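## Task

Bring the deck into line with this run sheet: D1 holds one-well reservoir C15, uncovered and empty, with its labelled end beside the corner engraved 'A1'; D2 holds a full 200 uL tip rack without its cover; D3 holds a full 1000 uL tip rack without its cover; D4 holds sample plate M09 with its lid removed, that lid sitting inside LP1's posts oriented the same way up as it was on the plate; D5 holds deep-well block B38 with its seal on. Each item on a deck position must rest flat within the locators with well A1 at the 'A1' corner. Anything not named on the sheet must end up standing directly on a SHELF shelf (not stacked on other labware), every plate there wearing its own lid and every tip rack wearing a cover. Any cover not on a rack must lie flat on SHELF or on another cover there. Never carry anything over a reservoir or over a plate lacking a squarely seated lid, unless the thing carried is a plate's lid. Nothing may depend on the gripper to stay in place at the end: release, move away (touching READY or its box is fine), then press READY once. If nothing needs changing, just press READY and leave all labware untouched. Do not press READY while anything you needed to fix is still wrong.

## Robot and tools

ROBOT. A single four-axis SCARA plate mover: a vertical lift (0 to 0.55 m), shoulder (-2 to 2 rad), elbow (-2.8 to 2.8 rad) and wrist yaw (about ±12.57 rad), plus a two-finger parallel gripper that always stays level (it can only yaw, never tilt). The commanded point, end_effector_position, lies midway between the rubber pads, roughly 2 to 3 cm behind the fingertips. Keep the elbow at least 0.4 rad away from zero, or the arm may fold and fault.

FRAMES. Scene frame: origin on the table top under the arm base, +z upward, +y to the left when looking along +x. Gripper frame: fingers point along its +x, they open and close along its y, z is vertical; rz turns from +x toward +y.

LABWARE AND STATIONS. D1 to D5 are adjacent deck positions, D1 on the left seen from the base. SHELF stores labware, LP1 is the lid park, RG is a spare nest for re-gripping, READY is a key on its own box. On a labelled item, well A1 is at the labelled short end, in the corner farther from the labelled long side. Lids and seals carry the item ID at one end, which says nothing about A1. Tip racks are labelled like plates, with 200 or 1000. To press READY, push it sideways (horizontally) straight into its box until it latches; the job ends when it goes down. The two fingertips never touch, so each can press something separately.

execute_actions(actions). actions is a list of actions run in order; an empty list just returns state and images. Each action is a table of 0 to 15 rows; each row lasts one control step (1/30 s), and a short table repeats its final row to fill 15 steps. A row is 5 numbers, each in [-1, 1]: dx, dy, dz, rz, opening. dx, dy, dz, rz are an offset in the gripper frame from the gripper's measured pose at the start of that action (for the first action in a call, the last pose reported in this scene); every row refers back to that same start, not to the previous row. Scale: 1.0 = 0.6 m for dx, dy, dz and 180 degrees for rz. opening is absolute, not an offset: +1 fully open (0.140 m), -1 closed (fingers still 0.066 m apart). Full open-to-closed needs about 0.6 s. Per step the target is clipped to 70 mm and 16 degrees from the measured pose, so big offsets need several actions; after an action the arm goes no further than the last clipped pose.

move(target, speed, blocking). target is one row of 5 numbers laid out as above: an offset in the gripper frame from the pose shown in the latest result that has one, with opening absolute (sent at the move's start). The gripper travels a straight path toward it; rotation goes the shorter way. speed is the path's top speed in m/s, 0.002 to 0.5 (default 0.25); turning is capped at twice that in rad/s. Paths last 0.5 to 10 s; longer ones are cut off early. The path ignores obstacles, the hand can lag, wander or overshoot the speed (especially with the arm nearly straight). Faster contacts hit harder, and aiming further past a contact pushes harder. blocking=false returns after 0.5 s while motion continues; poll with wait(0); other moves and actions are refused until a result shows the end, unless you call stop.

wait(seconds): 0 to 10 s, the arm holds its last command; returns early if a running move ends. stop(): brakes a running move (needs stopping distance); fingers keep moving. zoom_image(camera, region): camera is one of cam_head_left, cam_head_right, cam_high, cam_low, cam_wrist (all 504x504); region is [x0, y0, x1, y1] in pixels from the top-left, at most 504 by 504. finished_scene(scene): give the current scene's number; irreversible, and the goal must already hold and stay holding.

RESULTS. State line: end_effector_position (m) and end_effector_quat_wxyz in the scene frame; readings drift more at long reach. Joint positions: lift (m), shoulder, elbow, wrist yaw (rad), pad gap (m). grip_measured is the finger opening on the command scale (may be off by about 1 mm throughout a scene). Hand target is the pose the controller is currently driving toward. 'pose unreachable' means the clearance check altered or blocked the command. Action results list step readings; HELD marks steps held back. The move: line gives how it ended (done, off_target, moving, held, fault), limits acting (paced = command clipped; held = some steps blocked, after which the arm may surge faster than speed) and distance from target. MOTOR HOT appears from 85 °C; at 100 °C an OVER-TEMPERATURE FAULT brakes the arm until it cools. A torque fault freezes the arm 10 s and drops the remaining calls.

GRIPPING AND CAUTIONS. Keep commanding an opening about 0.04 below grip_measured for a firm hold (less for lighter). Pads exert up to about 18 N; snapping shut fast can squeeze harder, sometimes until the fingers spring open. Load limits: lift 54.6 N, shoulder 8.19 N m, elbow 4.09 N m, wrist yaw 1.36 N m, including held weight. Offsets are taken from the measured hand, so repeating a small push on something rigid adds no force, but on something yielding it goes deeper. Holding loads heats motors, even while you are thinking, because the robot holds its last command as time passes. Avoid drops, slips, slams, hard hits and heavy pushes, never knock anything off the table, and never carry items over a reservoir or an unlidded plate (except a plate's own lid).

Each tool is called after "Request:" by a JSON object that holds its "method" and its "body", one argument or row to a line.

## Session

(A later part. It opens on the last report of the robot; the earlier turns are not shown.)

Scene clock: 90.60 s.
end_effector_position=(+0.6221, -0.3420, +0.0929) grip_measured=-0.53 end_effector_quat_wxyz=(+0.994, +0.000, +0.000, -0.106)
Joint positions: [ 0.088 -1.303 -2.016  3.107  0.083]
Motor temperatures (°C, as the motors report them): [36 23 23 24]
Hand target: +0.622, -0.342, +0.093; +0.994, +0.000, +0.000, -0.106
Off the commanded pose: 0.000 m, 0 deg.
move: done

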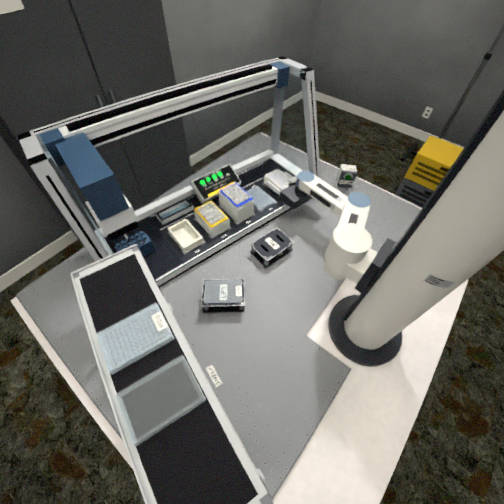

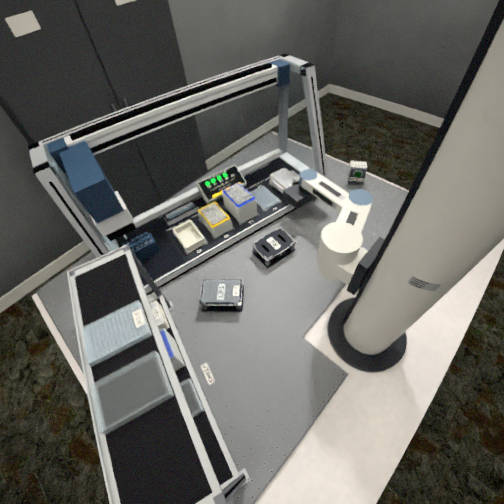

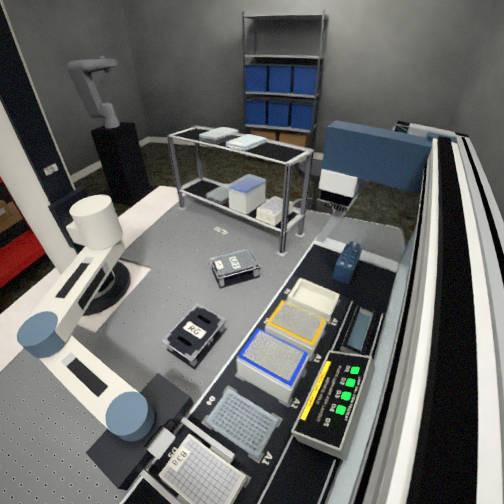

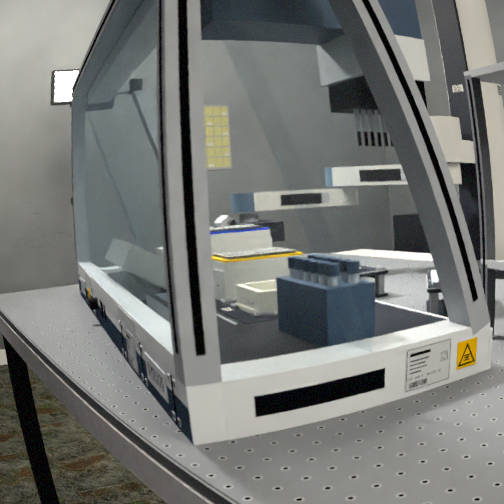

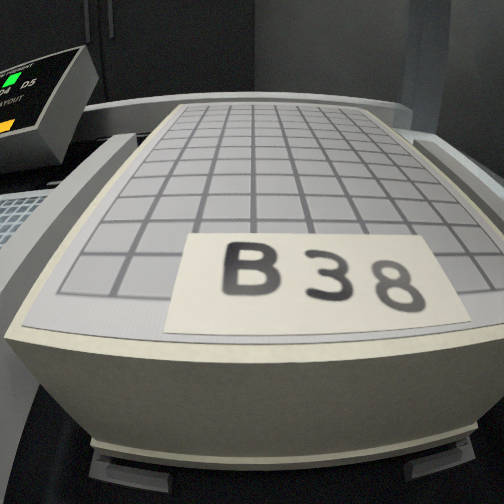

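Request:
{"method": "execute_actions", "body": {
  "actions": [
    [[0,0,-0.002,0,-0.578],[0,0,-0.004,0,-0.578],[0,0,-0.006,0,-0.578],[0,0,-0.008,0,-0.578],[0,0,-0.0097,0,-0.578],[0,0,-0.0112,0,-0.578],[0,0,-0.0125,0,-0.578],[0,0,-0.0136,0,-0.578],[0,0,-0.0145,0,-0.578],[0,0,-0.0152,0,-0.578],[0,0,-0.0158,0,-0.578],[0,0,-0.0162,0,-0.578],[0,0,-0.0165,0,-0.578],[0,0,-0.0167,0,-0.578],[0,0,-0.0168,0,-0.578]]
  ]
}}

Scene clock: 91.80 s.
end_effector_position=(+0.6221, -0.3421, +0.0828) grip_measured=-0.53 end_effector_quat_wxyz=(+0.994, +0.000, +0.000, -0.106)
Joint positions: [ 0.078 -1.303 -2.016  3.107  0.083]
Motor temperatures (°C, as the motors report them): [36 23 23 24]
Hand target: +0.622, -0.342, +0.083; +0.994, +0.000, +0.000, -0.106
Off the commanded pose: 0.000 m, 0 deg.
Step readings (end_effector_position):
0: (+0.6221, -0.3420, +0.0929)
1: (+0.6221, -0.3420, +0.0928)
2: (+0.6221, -0.3420, +0.0918)
4: (+0.6221, -0.3420, +0.0893)
8: (+0.6221, -0.3421, +0.0853)
15: end_effector_position above

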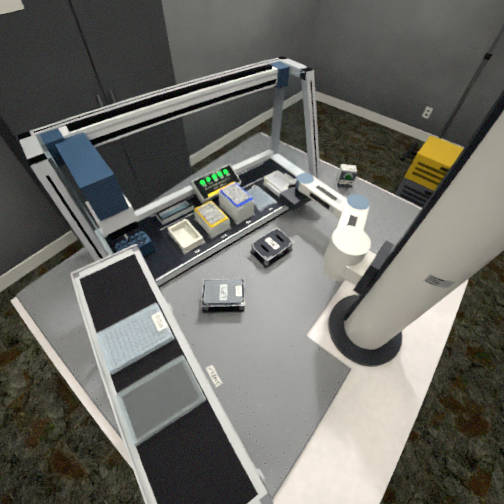

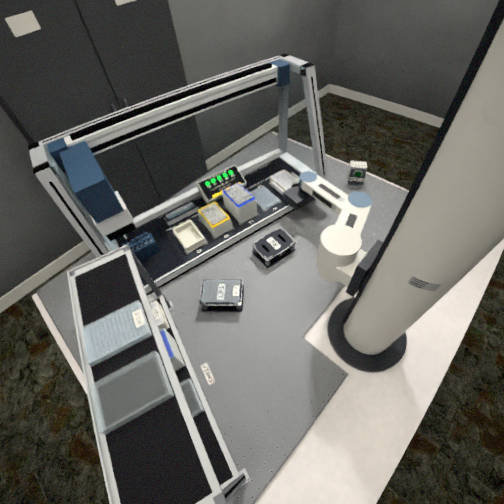

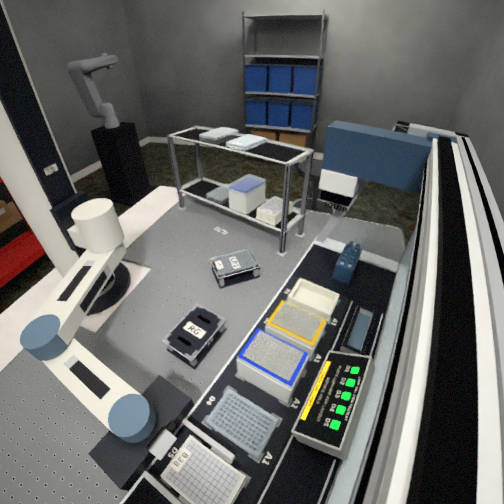

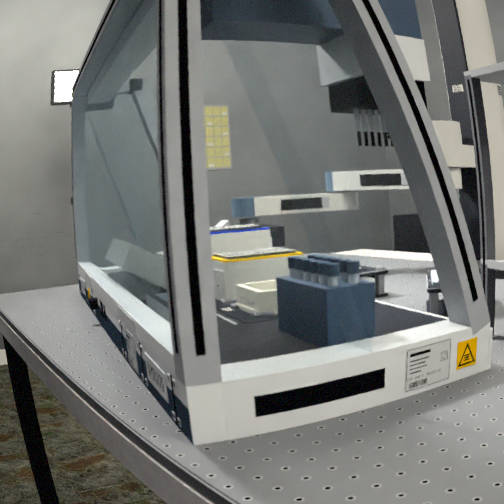

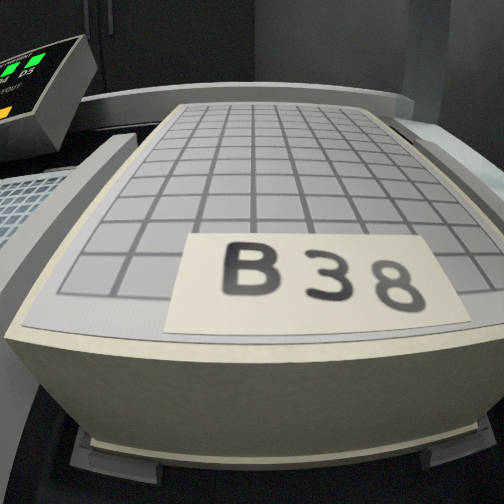

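Request:
{"method": "zoom_image", "body": {
  "camera": "cam_wrist",
  "region": [50, 404, 190, 504]
}}

Request:
{"method": "zoom_image", "body": {
  "camera": "cam_wrist",
  "region": [364, 404, 504, 504]
}}

Region (50, 404, 190, 504) of cam_wrist's 504x504 image, scaled by 3.600, with more detail than that image has; it fills the top 360 rows of this view, and the rest is white.

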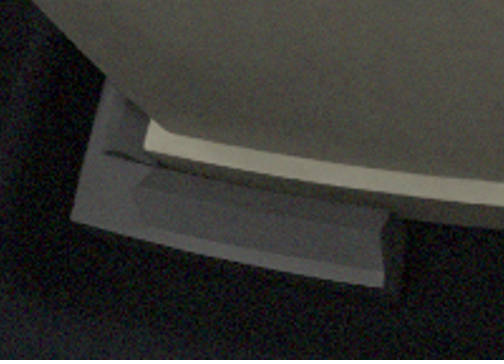

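Region (364, 404, 504, 504) of cam_wrist's 504x504 image, scaled by 3.600, with more detail than that image has; it fills the top 360 rows of this view, and the rest is white.

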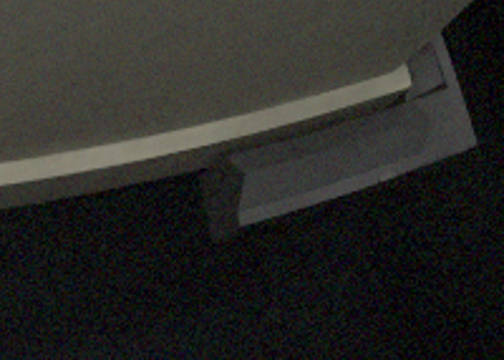

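Request:
{"method": "execute_actions", "body": {
  "actions": [
    [[0,0,0,0,-0.555],[0,0,0,0,-0.535],[0,0,0,0,-0.5],[0,0,0,0,-0.43],[0,0,0,0,-0.34],[0,0,0,0,-0.25],[0,0,0,0,-0.2],[-0.004,0,0.001,0,-0.2],[-0.014,0,0.002,0,-0.2],[-0.03,0,0.003,0,-0.2],[-0.05,0,0.004,0,-0.2],[-0.075,0,0.0045,0,-0.2],[-0.1,0,0.0045,0,-0.2],[-0.125,0,0.0045,0,-0.2],[-0.15,0,0.0045,0,-0.2]]
  ]
}}

Scene clock: 95.63 s.
end_effector_position=(+0.5811, -0.3338, +0.0853) grip_measured=-0.20 end_effector_quat_wxyz=(+0.995, +0.000, +0.000, -0.103)
Joint positions: [ 0.08  -1.461 -1.792  3.048  0.096]
Motor temperatures (°C, as the motors report them): [36 23 23 24]
Hand target: +0.547, -0.326, +0.086; +0.995, +0.000, +0.000, -0.102
Off the commanded pose: 0.048 m, 0 deg.
Step readings (end_effector_position):
0: (+0.6221, -0.3421, +0.0828)
1: (+0.6220, -0.3421, +0.0828)
2: (+0.6220, -0.3421, +0.0828)
4: (+0.6220, -0.3421, +0.0828)
8: (+0.6219, -0.3420, +0.0828)
15: end_effector_position above

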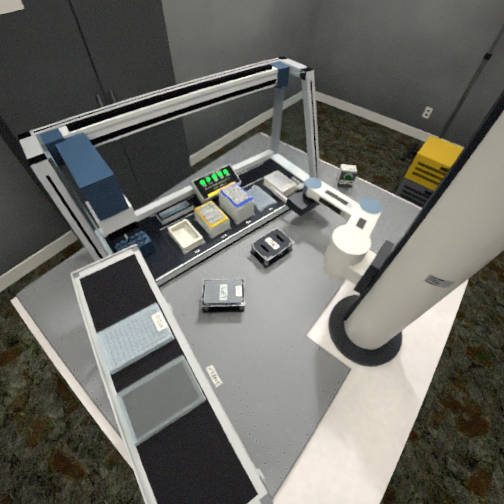

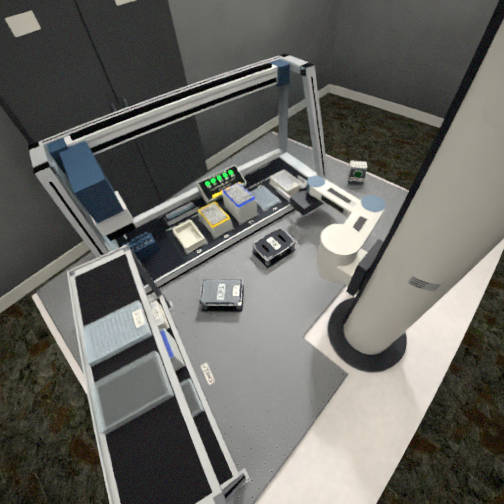

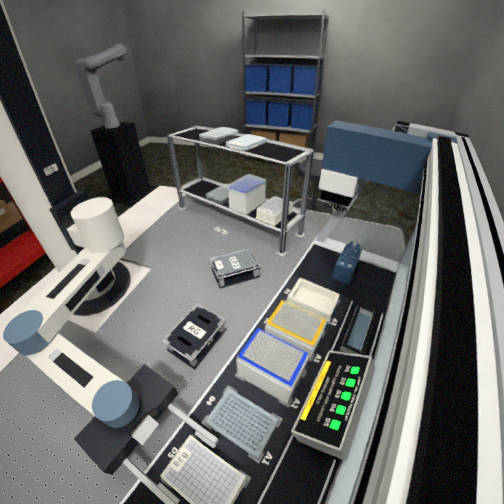

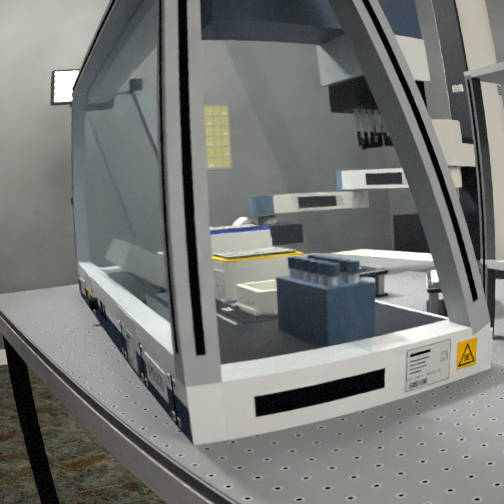

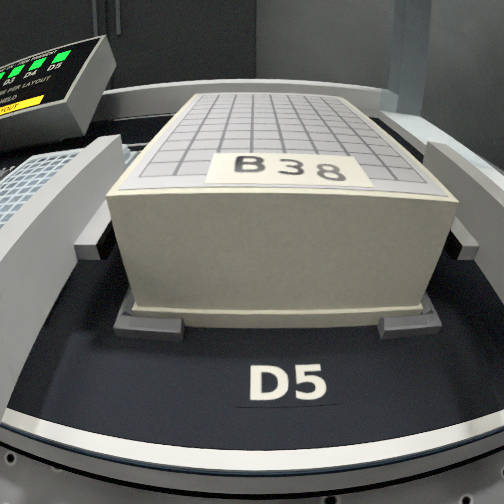

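Request:
{"method": "execute_actions", "body": {
  "actions": []
}}

Scene clock: 95.70 s.
end_effector_position=(+0.5627, -0.3308, +0.0854) grip_measured=-0.20 end_effector_quat_wxyz=(+0.995, +0.000, +0.000, -0.103)
Joint positions: [ 0.08  -1.529 -1.706  3.029  0.096]
Motor temperatures (°C, as the motors report them): [36 23 23 24]
Hand target: +0.547, -0.326, +0.086; +0.995, +0.000, +0.000, -0.102
Off the commanded pose: 0.030 m, 0 deg.

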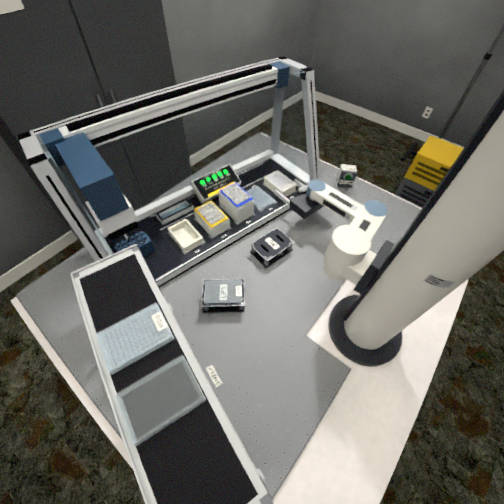

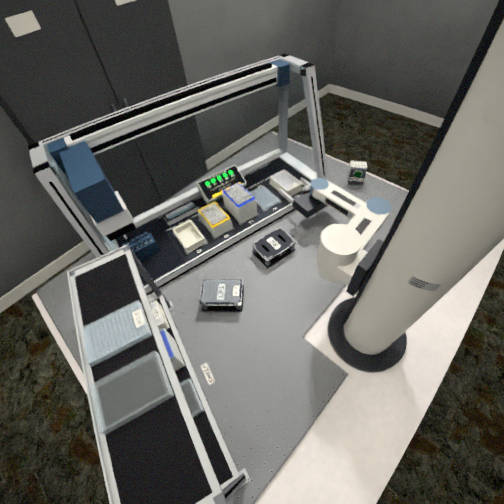

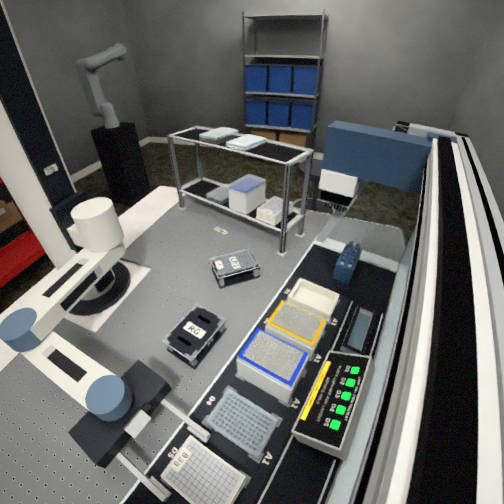

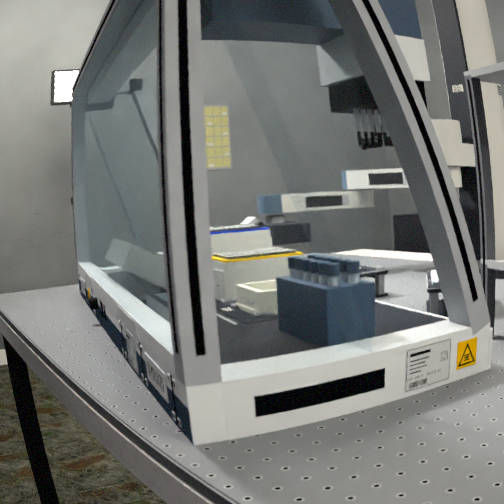

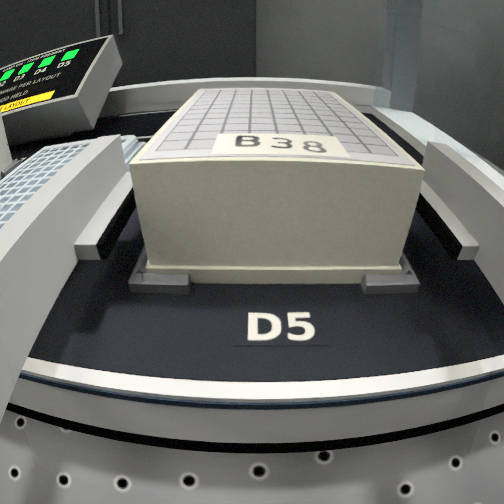

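Request:
{"method": "zoom_image", "body": {
  "camera": "cam_head_left",
  "region": [230, 150, 370, 230]
}}

Request:
{"method": "zoom_image", "body": {
  "camera": "cam_high",
  "region": [140, 380, 300, 504]
}}

Region (230, 150, 370, 230) of cam_head_left's 504x504 image, scaled by 3.600, with more detail than that image has; it fills the top 288 rows of this view, and the rest is white.

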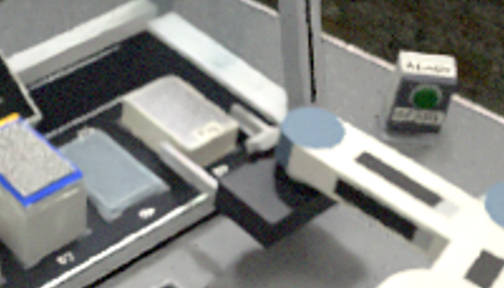

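Region (140, 380, 300, 504) of cam_high's 504x504 image, scaled by 3.150, with more detail than that image has; it fills the top 391 rows of this view, and the rest is white.

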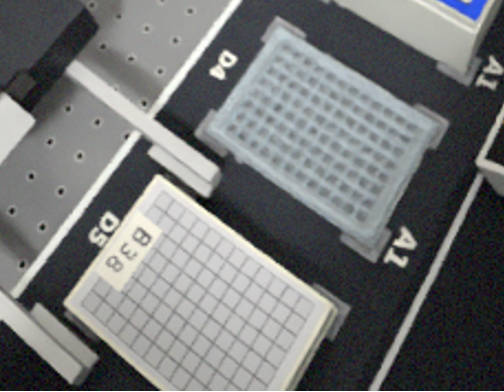

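Request:
{"method": "wait", "body": {
  "seconds": 0
}}

Scene clock: 95.97 s.
end_effector_position=(+0.5465, -0.3265, +0.0855) grip_measured=-0.20 end_effector_quat_wxyz=(+0.995, +0.000, +0.000, -0.102)
Joint positions: [ 0.08  -1.588 -1.629  3.013  0.096]
Motor temperatures (°C, as the motors report them): [36 23 23 24]
Hand target: +0.547, -0.326, +0.086; +0.995, +0.000, +0.000, -0.102
Off the commanded pose: 0.013 m, 0 deg.

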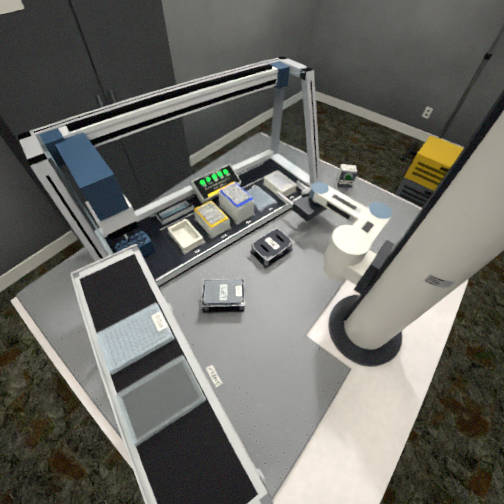

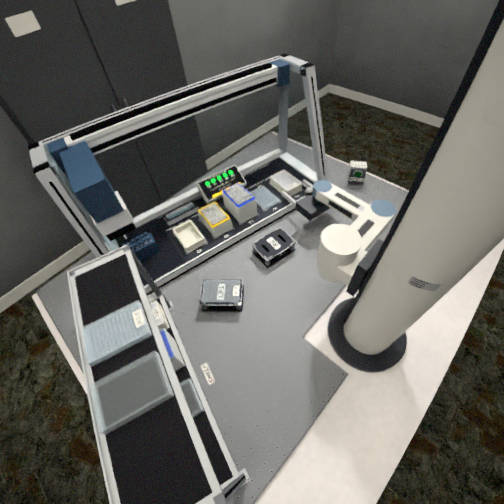

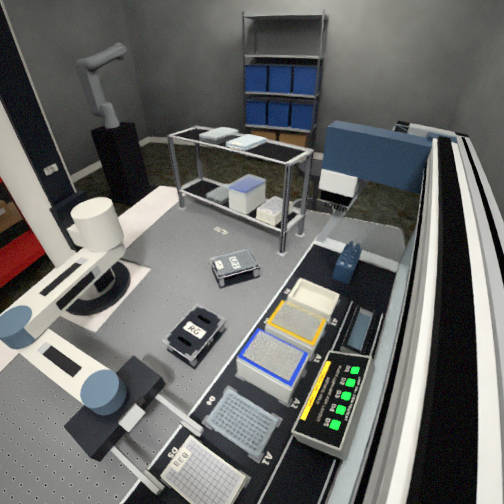

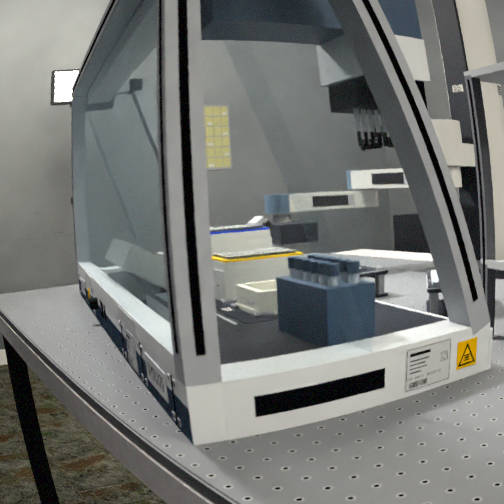

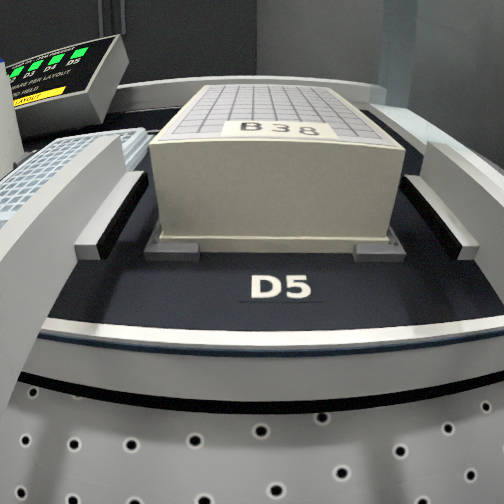

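Request:
{"method": "execute_actions", "body": {
  "actions": [
    [[-0.01,0,0,0,-0.2],[-0.028,0,0,0,-0.2],[-0.05,0,0,0,-0.2],[-0.072,0,0,0,-0.2],[-0.092,0,0,0,-0.2],[-0.108,-0.004,0,-0.006,-0.2],[-0.122,-0.013,0,-0.02,-0.3],[-0.134,-0.027,0,-0.038,-0.45],[-0.143,-0.045,0,-0.058,-0.6],[-0.151,-0.066,0,-0.078,-0.75],[-0.158,-0.089,0,-0.098,-0.9],[-0.164,-0.113,0,-0.118,-1],[-0.169,-0.137,0,-0.137,-1],[-0.173,-0.161,0,-0.155,-1],[-0.177,-0.185,0,-0.172,-1]]
  ]
}}

Scene clock: 98.00 s.
end_effector_position=(+0.4312, -0.3756, +0.0855) grip_measured=-0.98 end_effector_quat_wxyz=(+0.957, +0.000, +0.000, -0.290)
Joint positions: [ 0.08  -1.927 -1.363  2.701  0.067]
Motor temperatures (°C, as the motors report them): [36 23 23 24]
Hand target: +0.414, -0.408, +0.085; +0.933, +0.000, +0.000, -0.361
Off the commanded pose: 0.040 m, 9 deg.
Step readings (end_effector_position):
0: (+0.5466, -0.3264, +0.0855)
1: (+0.5465, -0.3263, +0.0855)
2: (+0.5450, -0.3257, +0.0855)
4: (+0.5363, -0.3238, +0.0855)
8: (+0.5018, -0.3180, +0.0855)
15: end_effector_position above

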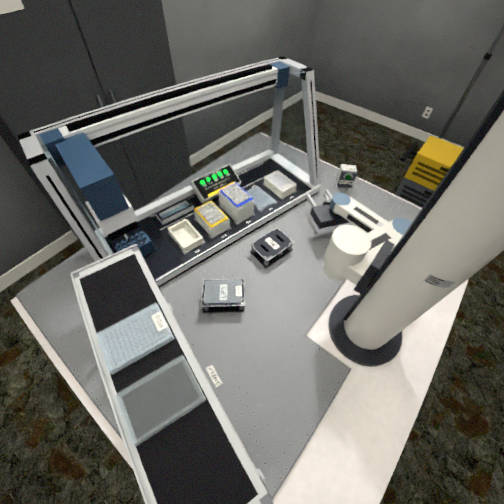

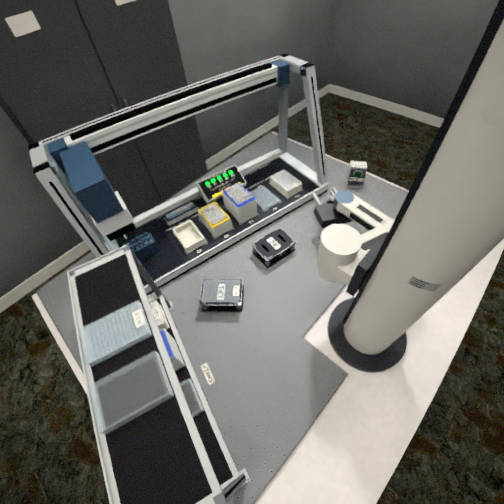

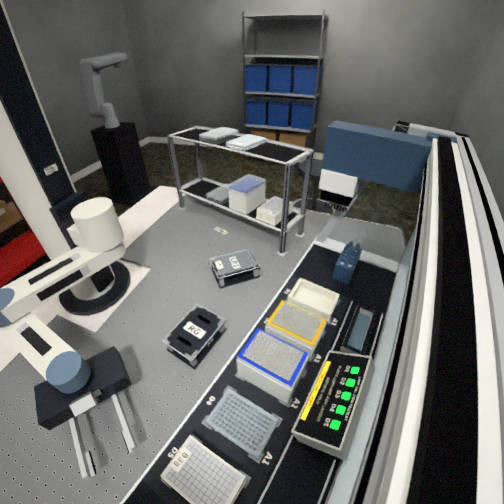

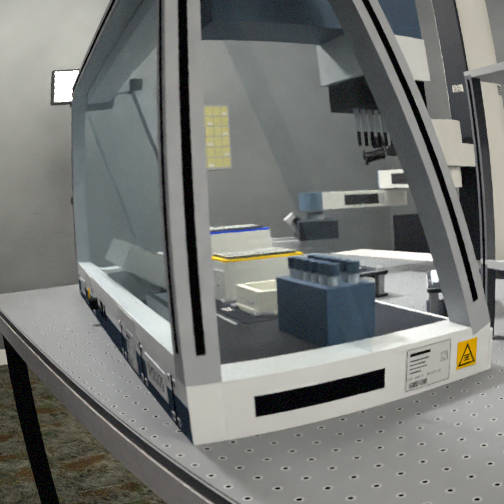

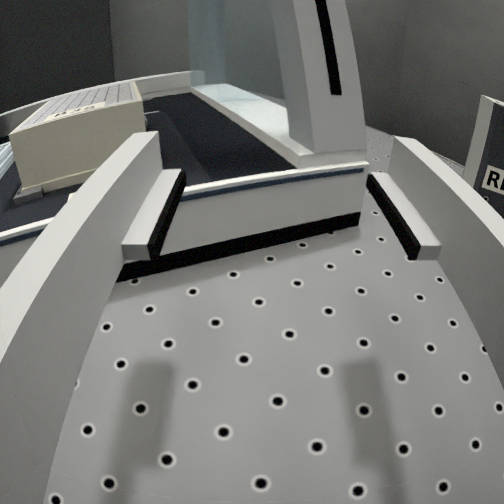

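Request:
{"method": "zoom_image", "body": {
  "camera": "cam_head_right",
  "region": [150, 150, 330, 270]
}}

Request:
{"method": "wait", "body": {
  "seconds": 0.3
}}

Region (150, 150, 330, 270) of cam_head_right's 504x504 image, scaled by 2.800, with more detail than that image has.

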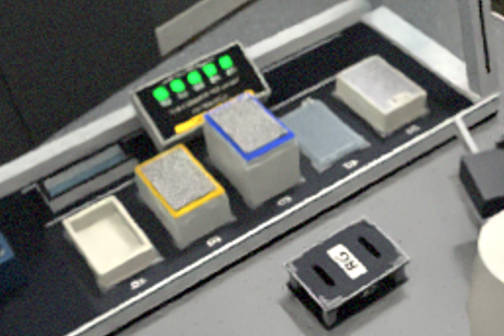

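Scene clock: 98.43 s.
end_effector_position=(+0.4140, -0.4084, +0.0855) grip_measured=-0.98 end_effector_quat_wxyz=(+0.933, +0.000, +0.000, -0.361)
Joint positions: [ 0.08  -1.931 -1.429  2.621  0.067]
Motor temperatures (°C, as the motors report them): [36 23 23 24]
Hand target: +0.414, -0.408, +0.085; +0.933, +0.000, +0.000, -0.361
Off the commanded pose: 0.008 m, 0 deg.
wait: 0.30 s; at rest by 0.17 s

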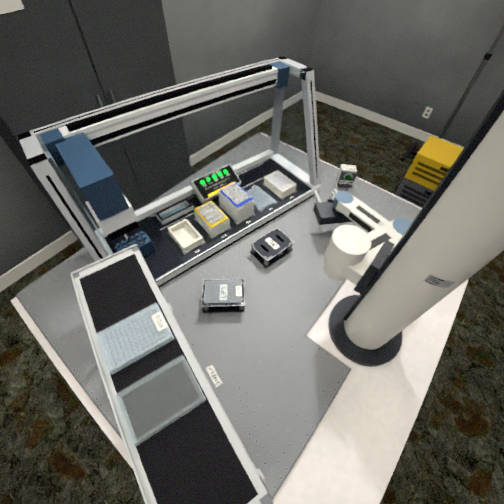

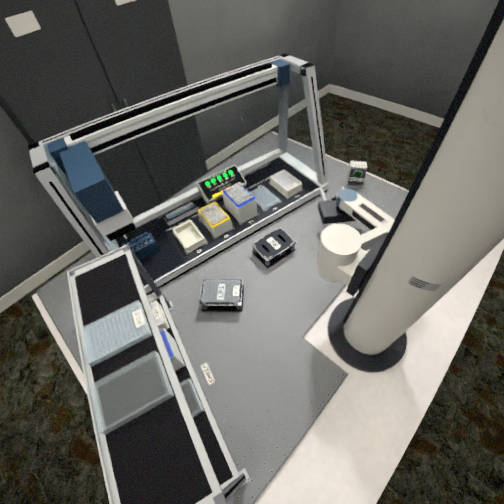

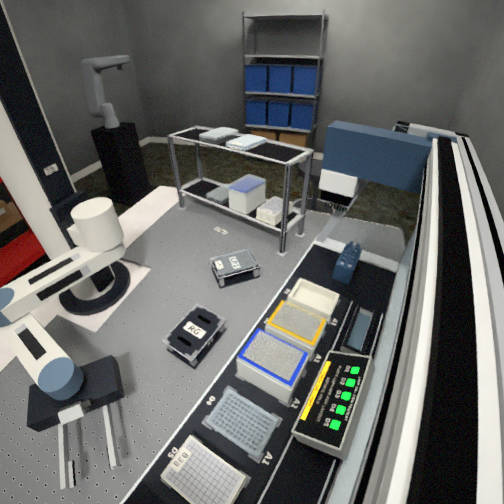

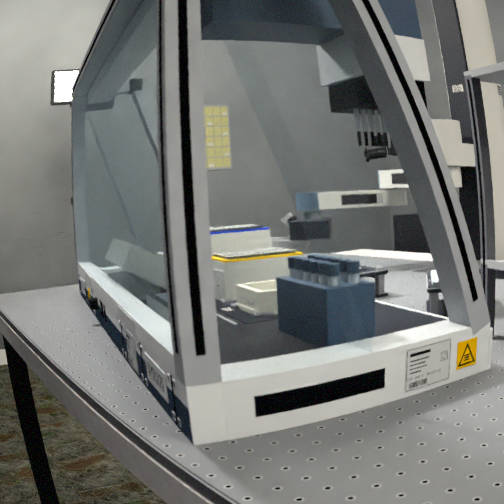

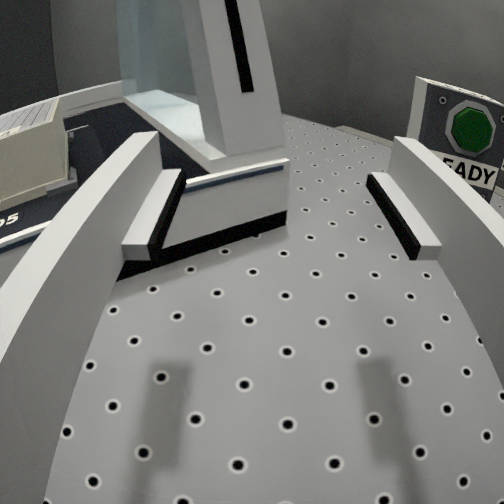

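Request:
{"method": "zoom_image", "body": {
  "camera": "cam_wrist",
  "region": [384, 60, 504, 200]
}}

Region (384, 60, 504, 200) of cam_wrist's 504x504 image, scaled by 3.600, with more detail than that image has; it fills the left 432 columns of this view, and the rest is white.

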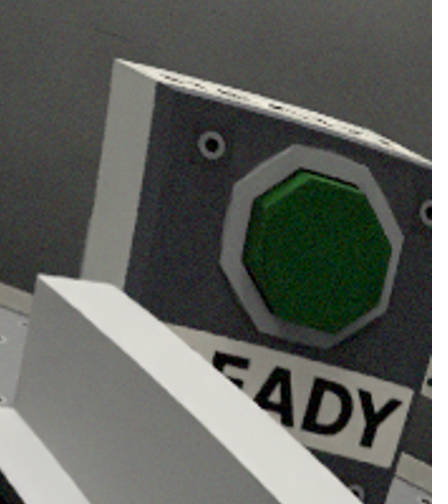

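Request:
{"method": "move", "body": {
  "target": [0.1108, -0.1335, 0.0, -0.0719, -1],
  "speed": 0.35
}}

Scene clock: 101.47 s.
end_effector_position=(+0.4093, -0.5123, +0.0855) grip_measured=-0.98 end_effector_quat_wxyz=(+0.886, +0.000, +0.000, -0.464)
Joint positions: [ 0.081 -1.758 -1.918  2.71   0.067]
Motor temperatures (°C, as the motors report them): [36 23 23 24]
Hand target: +0.409, -0.512, +0.085; +0.886, +0.000, +0.000, -0.464
Off the commanded pose: 0.000 m, 0 deg.
move: done

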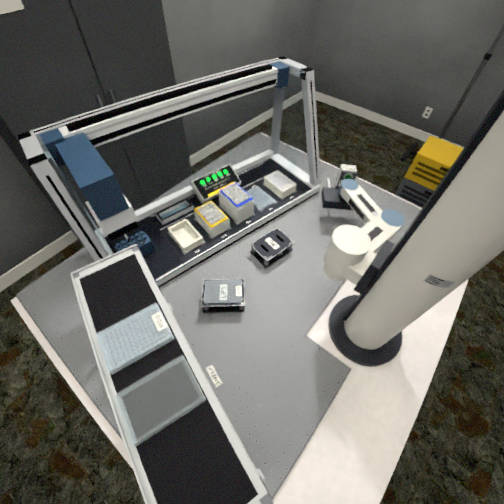

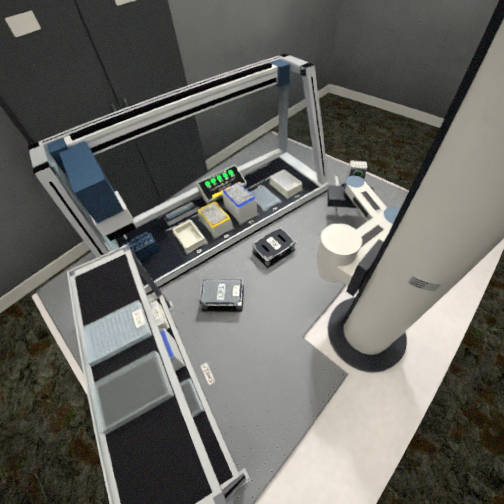

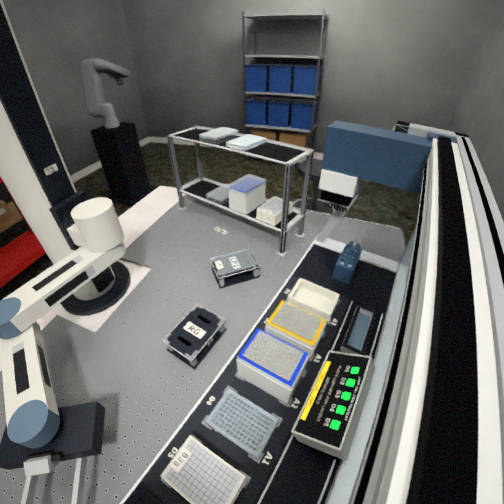

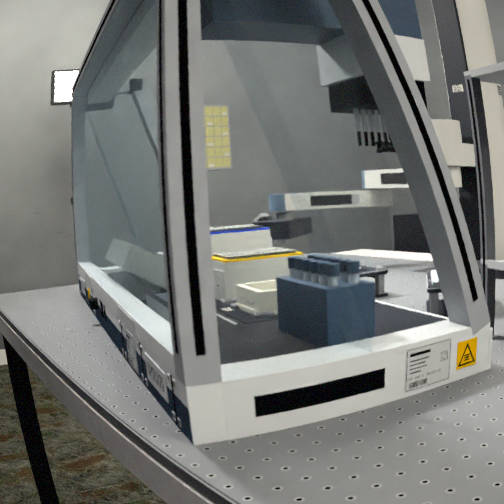

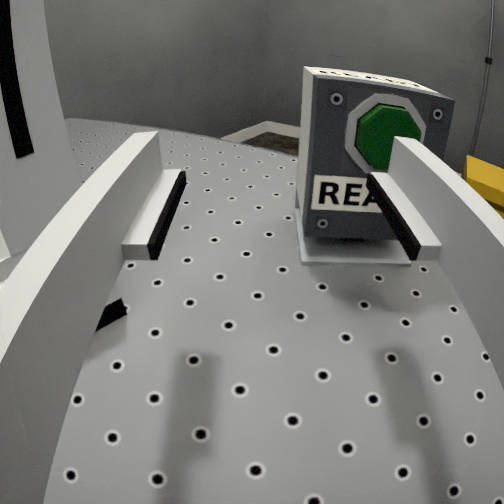

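Request:
{"method": "zoom_image", "body": {
  "camera": "cam_wrist",
  "region": [290, 55, 470, 275]
}}

Region (290, 55, 470, 275) of cam_wrist's 504x504 image, scaled by 2.291, with more detail than that image has; it fills the left 412 columns of this view, and the rest is white.

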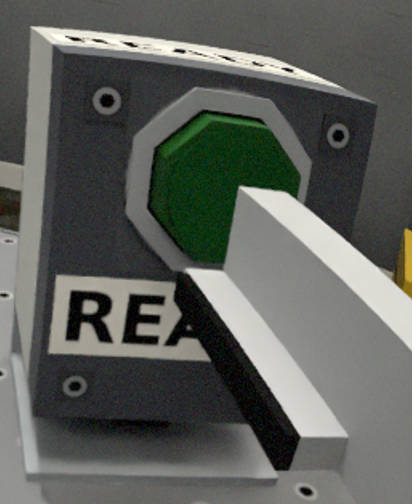

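Request:
{"method": "zoom_image", "body": {
  "camera": "cam_wrist",
  "region": [335, 85, 445, 185]
}}

Region (335, 85, 445, 185) of cam_wrist's 504x504 image, scaled by 4.582, with more detail than that image has; it fills the top 458 rows of this view, and the rest is white.

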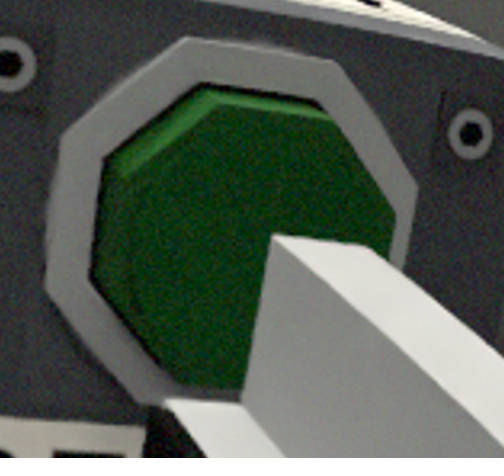

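Request:
{"method": "execute_actions", "body": {
  "actions": [
    [[0.003,-0.003,0,0,-1],[0.007,-0.007,0,0,-1],[0.012,-0.011,0,0,-1],[0.017,-0.014,0,0,-1],[0.0215,-0.016,0,0,-1],[0.0255,-0.017,0,0,-1],[0.029,-0.0175,0,0,-1],[0.0315,-0.0175,0,0,-1],[0.0335,-0.0175,0,0,-1],[0.035,-0.0175,0,0,-1],[0.0362,-0.0175,0,0,-1],[0.0372,-0.0175,0,0,-1],[0.038,-0.0175,0,0,-1],[0.0385,-0.0175,0,0,-1],[0.0385,-0.0175,0,0,-1]]
  ]
}}

Scene clock: 105.47 s.
end_effector_position=(+0.4138, -0.5372, +0.0855) grip_measured=-0.98 end_effector_quat_wxyz=(+0.886, +0.000, +0.000, -0.464)
Joint positions: [ 0.081 -1.688 -2.097  2.82   0.067]
Motor temperatures (°C, as the motors report them): [36 23 23 24]
Hand target: +0.414, -0.537, +0.086; +0.886, +0.000, +0.000, -0.464
Off the commanded pose: 0.000 m, 0 deg.
Step readings (end_effector_position):
0: (+0.4093, -0.5123, +0.0855)
1: (+0.4093, -0.5125, +0.0855)
2: (+0.4091, -0.5143, +0.0855)
4: (+0.4078, -0.5203, +0.0855)
8: (+0.4096, -0.5315, +0.0855)
15: end_effector_position above

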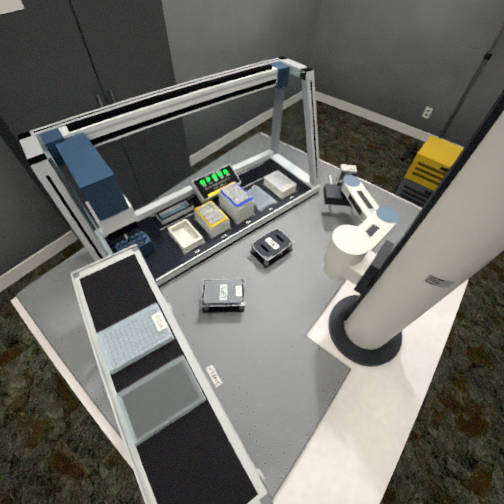

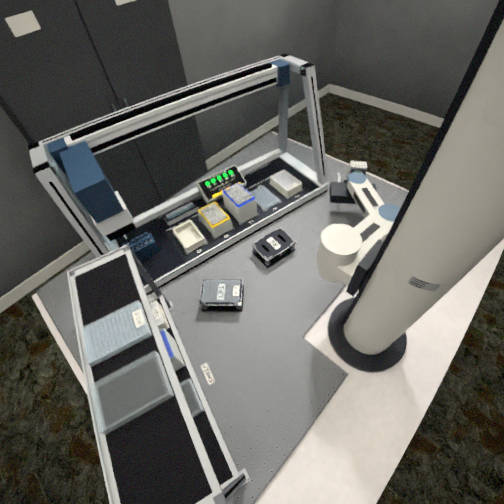

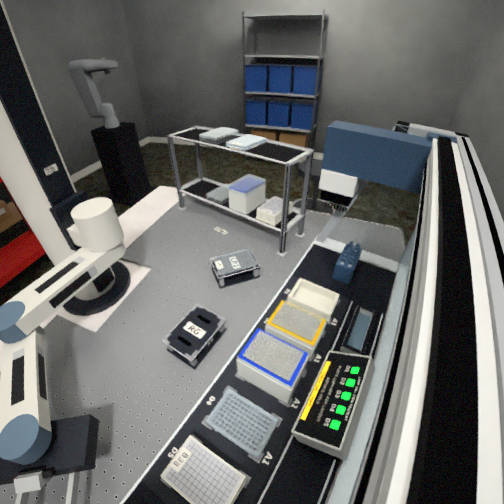

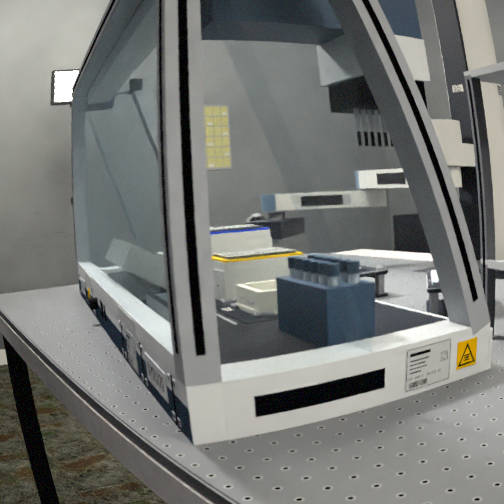

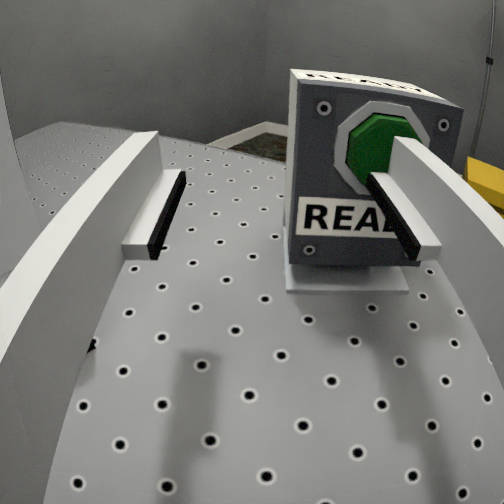

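Request:
{"method": "zoom_image", "body": {
  "camera": "cam_wrist",
  "region": [310, 85, 460, 205]
}}

Region (310, 85, 460, 205) of cam_wrist's 504x504 image, scaled by 3.360, with more detail than that image has; it fills the top 403 rows of this view, and the rest is white.

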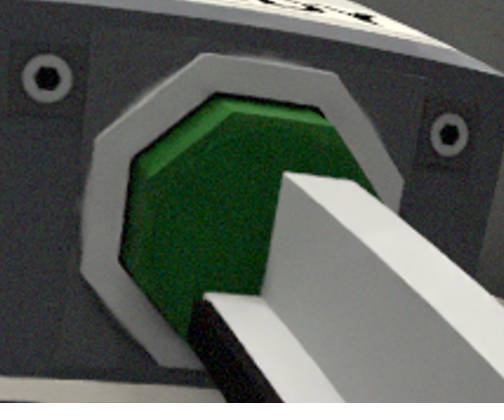

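Request:
{"method": "execute_actions", "body": {
  "actions": [
    [[0.0015,0,0.0008,0,-1],[0.003,0,0.0016,0,-1],[0.0043,0,0.0016,0,-1],[0.0055,0,0.0016,0,-1],[0.0067,0,0.0016,0,-1],[0.0079,0,0.0016,0,-1],[0.0091,0,0.0016,0,-1],[0.0103,0,0.0016,0,-1],[0.0115,0,0.0016,0,-1],[0.0127,0,0.0016,0,-1],[0.0139,0,0.0016,0,-1],[0.015,0,0.0016,0,-1],[0.016,0,0.0016,0,-1],[0.017,0,0.0016,0,-1],[0.0175,0,0.0016,0,-1]]
  ]
}}

Scene clock: 106.47 s.
end_effector_position=(+0.4176, -0.5429, +0.0865) grip_measured=-0.98 end_effector_quat_wxyz=(+0.886, +0.000, +0.000, -0.464)
Joint positions: [ 0.082 -1.661 -2.15   2.845  0.067]
Motor temperatures (°C, as the motors report them): [36 23 23 24]
Step readings (end_effector_position):
0: (+0.4138, -0.5372, +0.0855)
1: (+0.4138, -0.5374, +0.0855)
2: (+0.4142, -0.5381, +0.0860)
4: (+0.4152, -0.5394, +0.0865)
8: (+0.4167, -0.5418, +0.0865)
9: (+0.4171, -0.5424, +0.0865)
The task's run has ended: the event that ends the task has happened.

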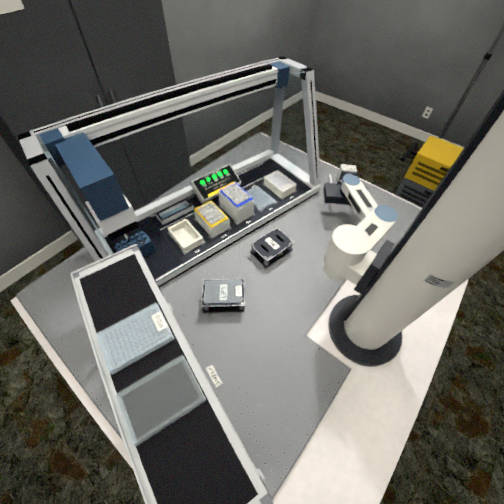

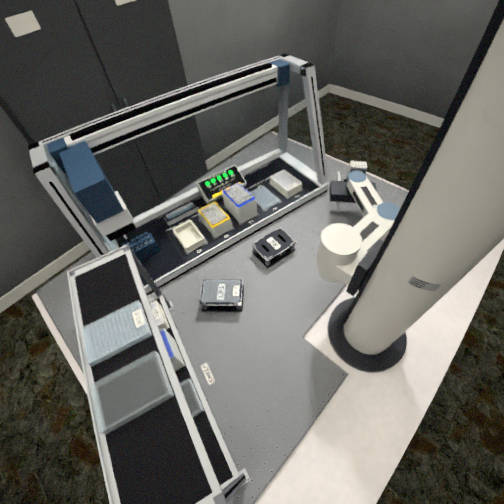

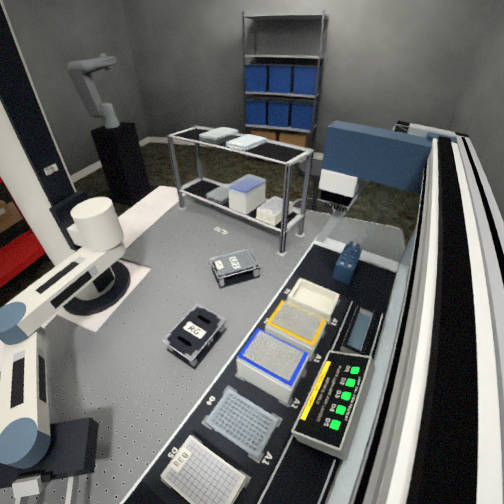

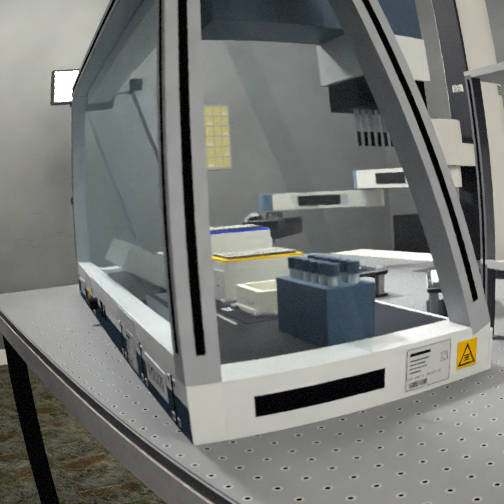

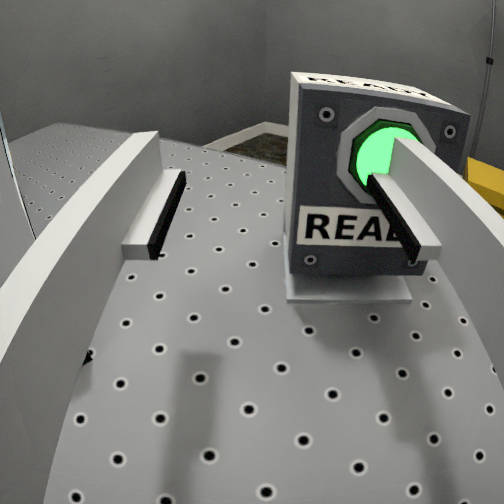

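Request:
{"method": "finished_scene", "body": {
  "scene": 2
}}

The scene is finished: the task was done.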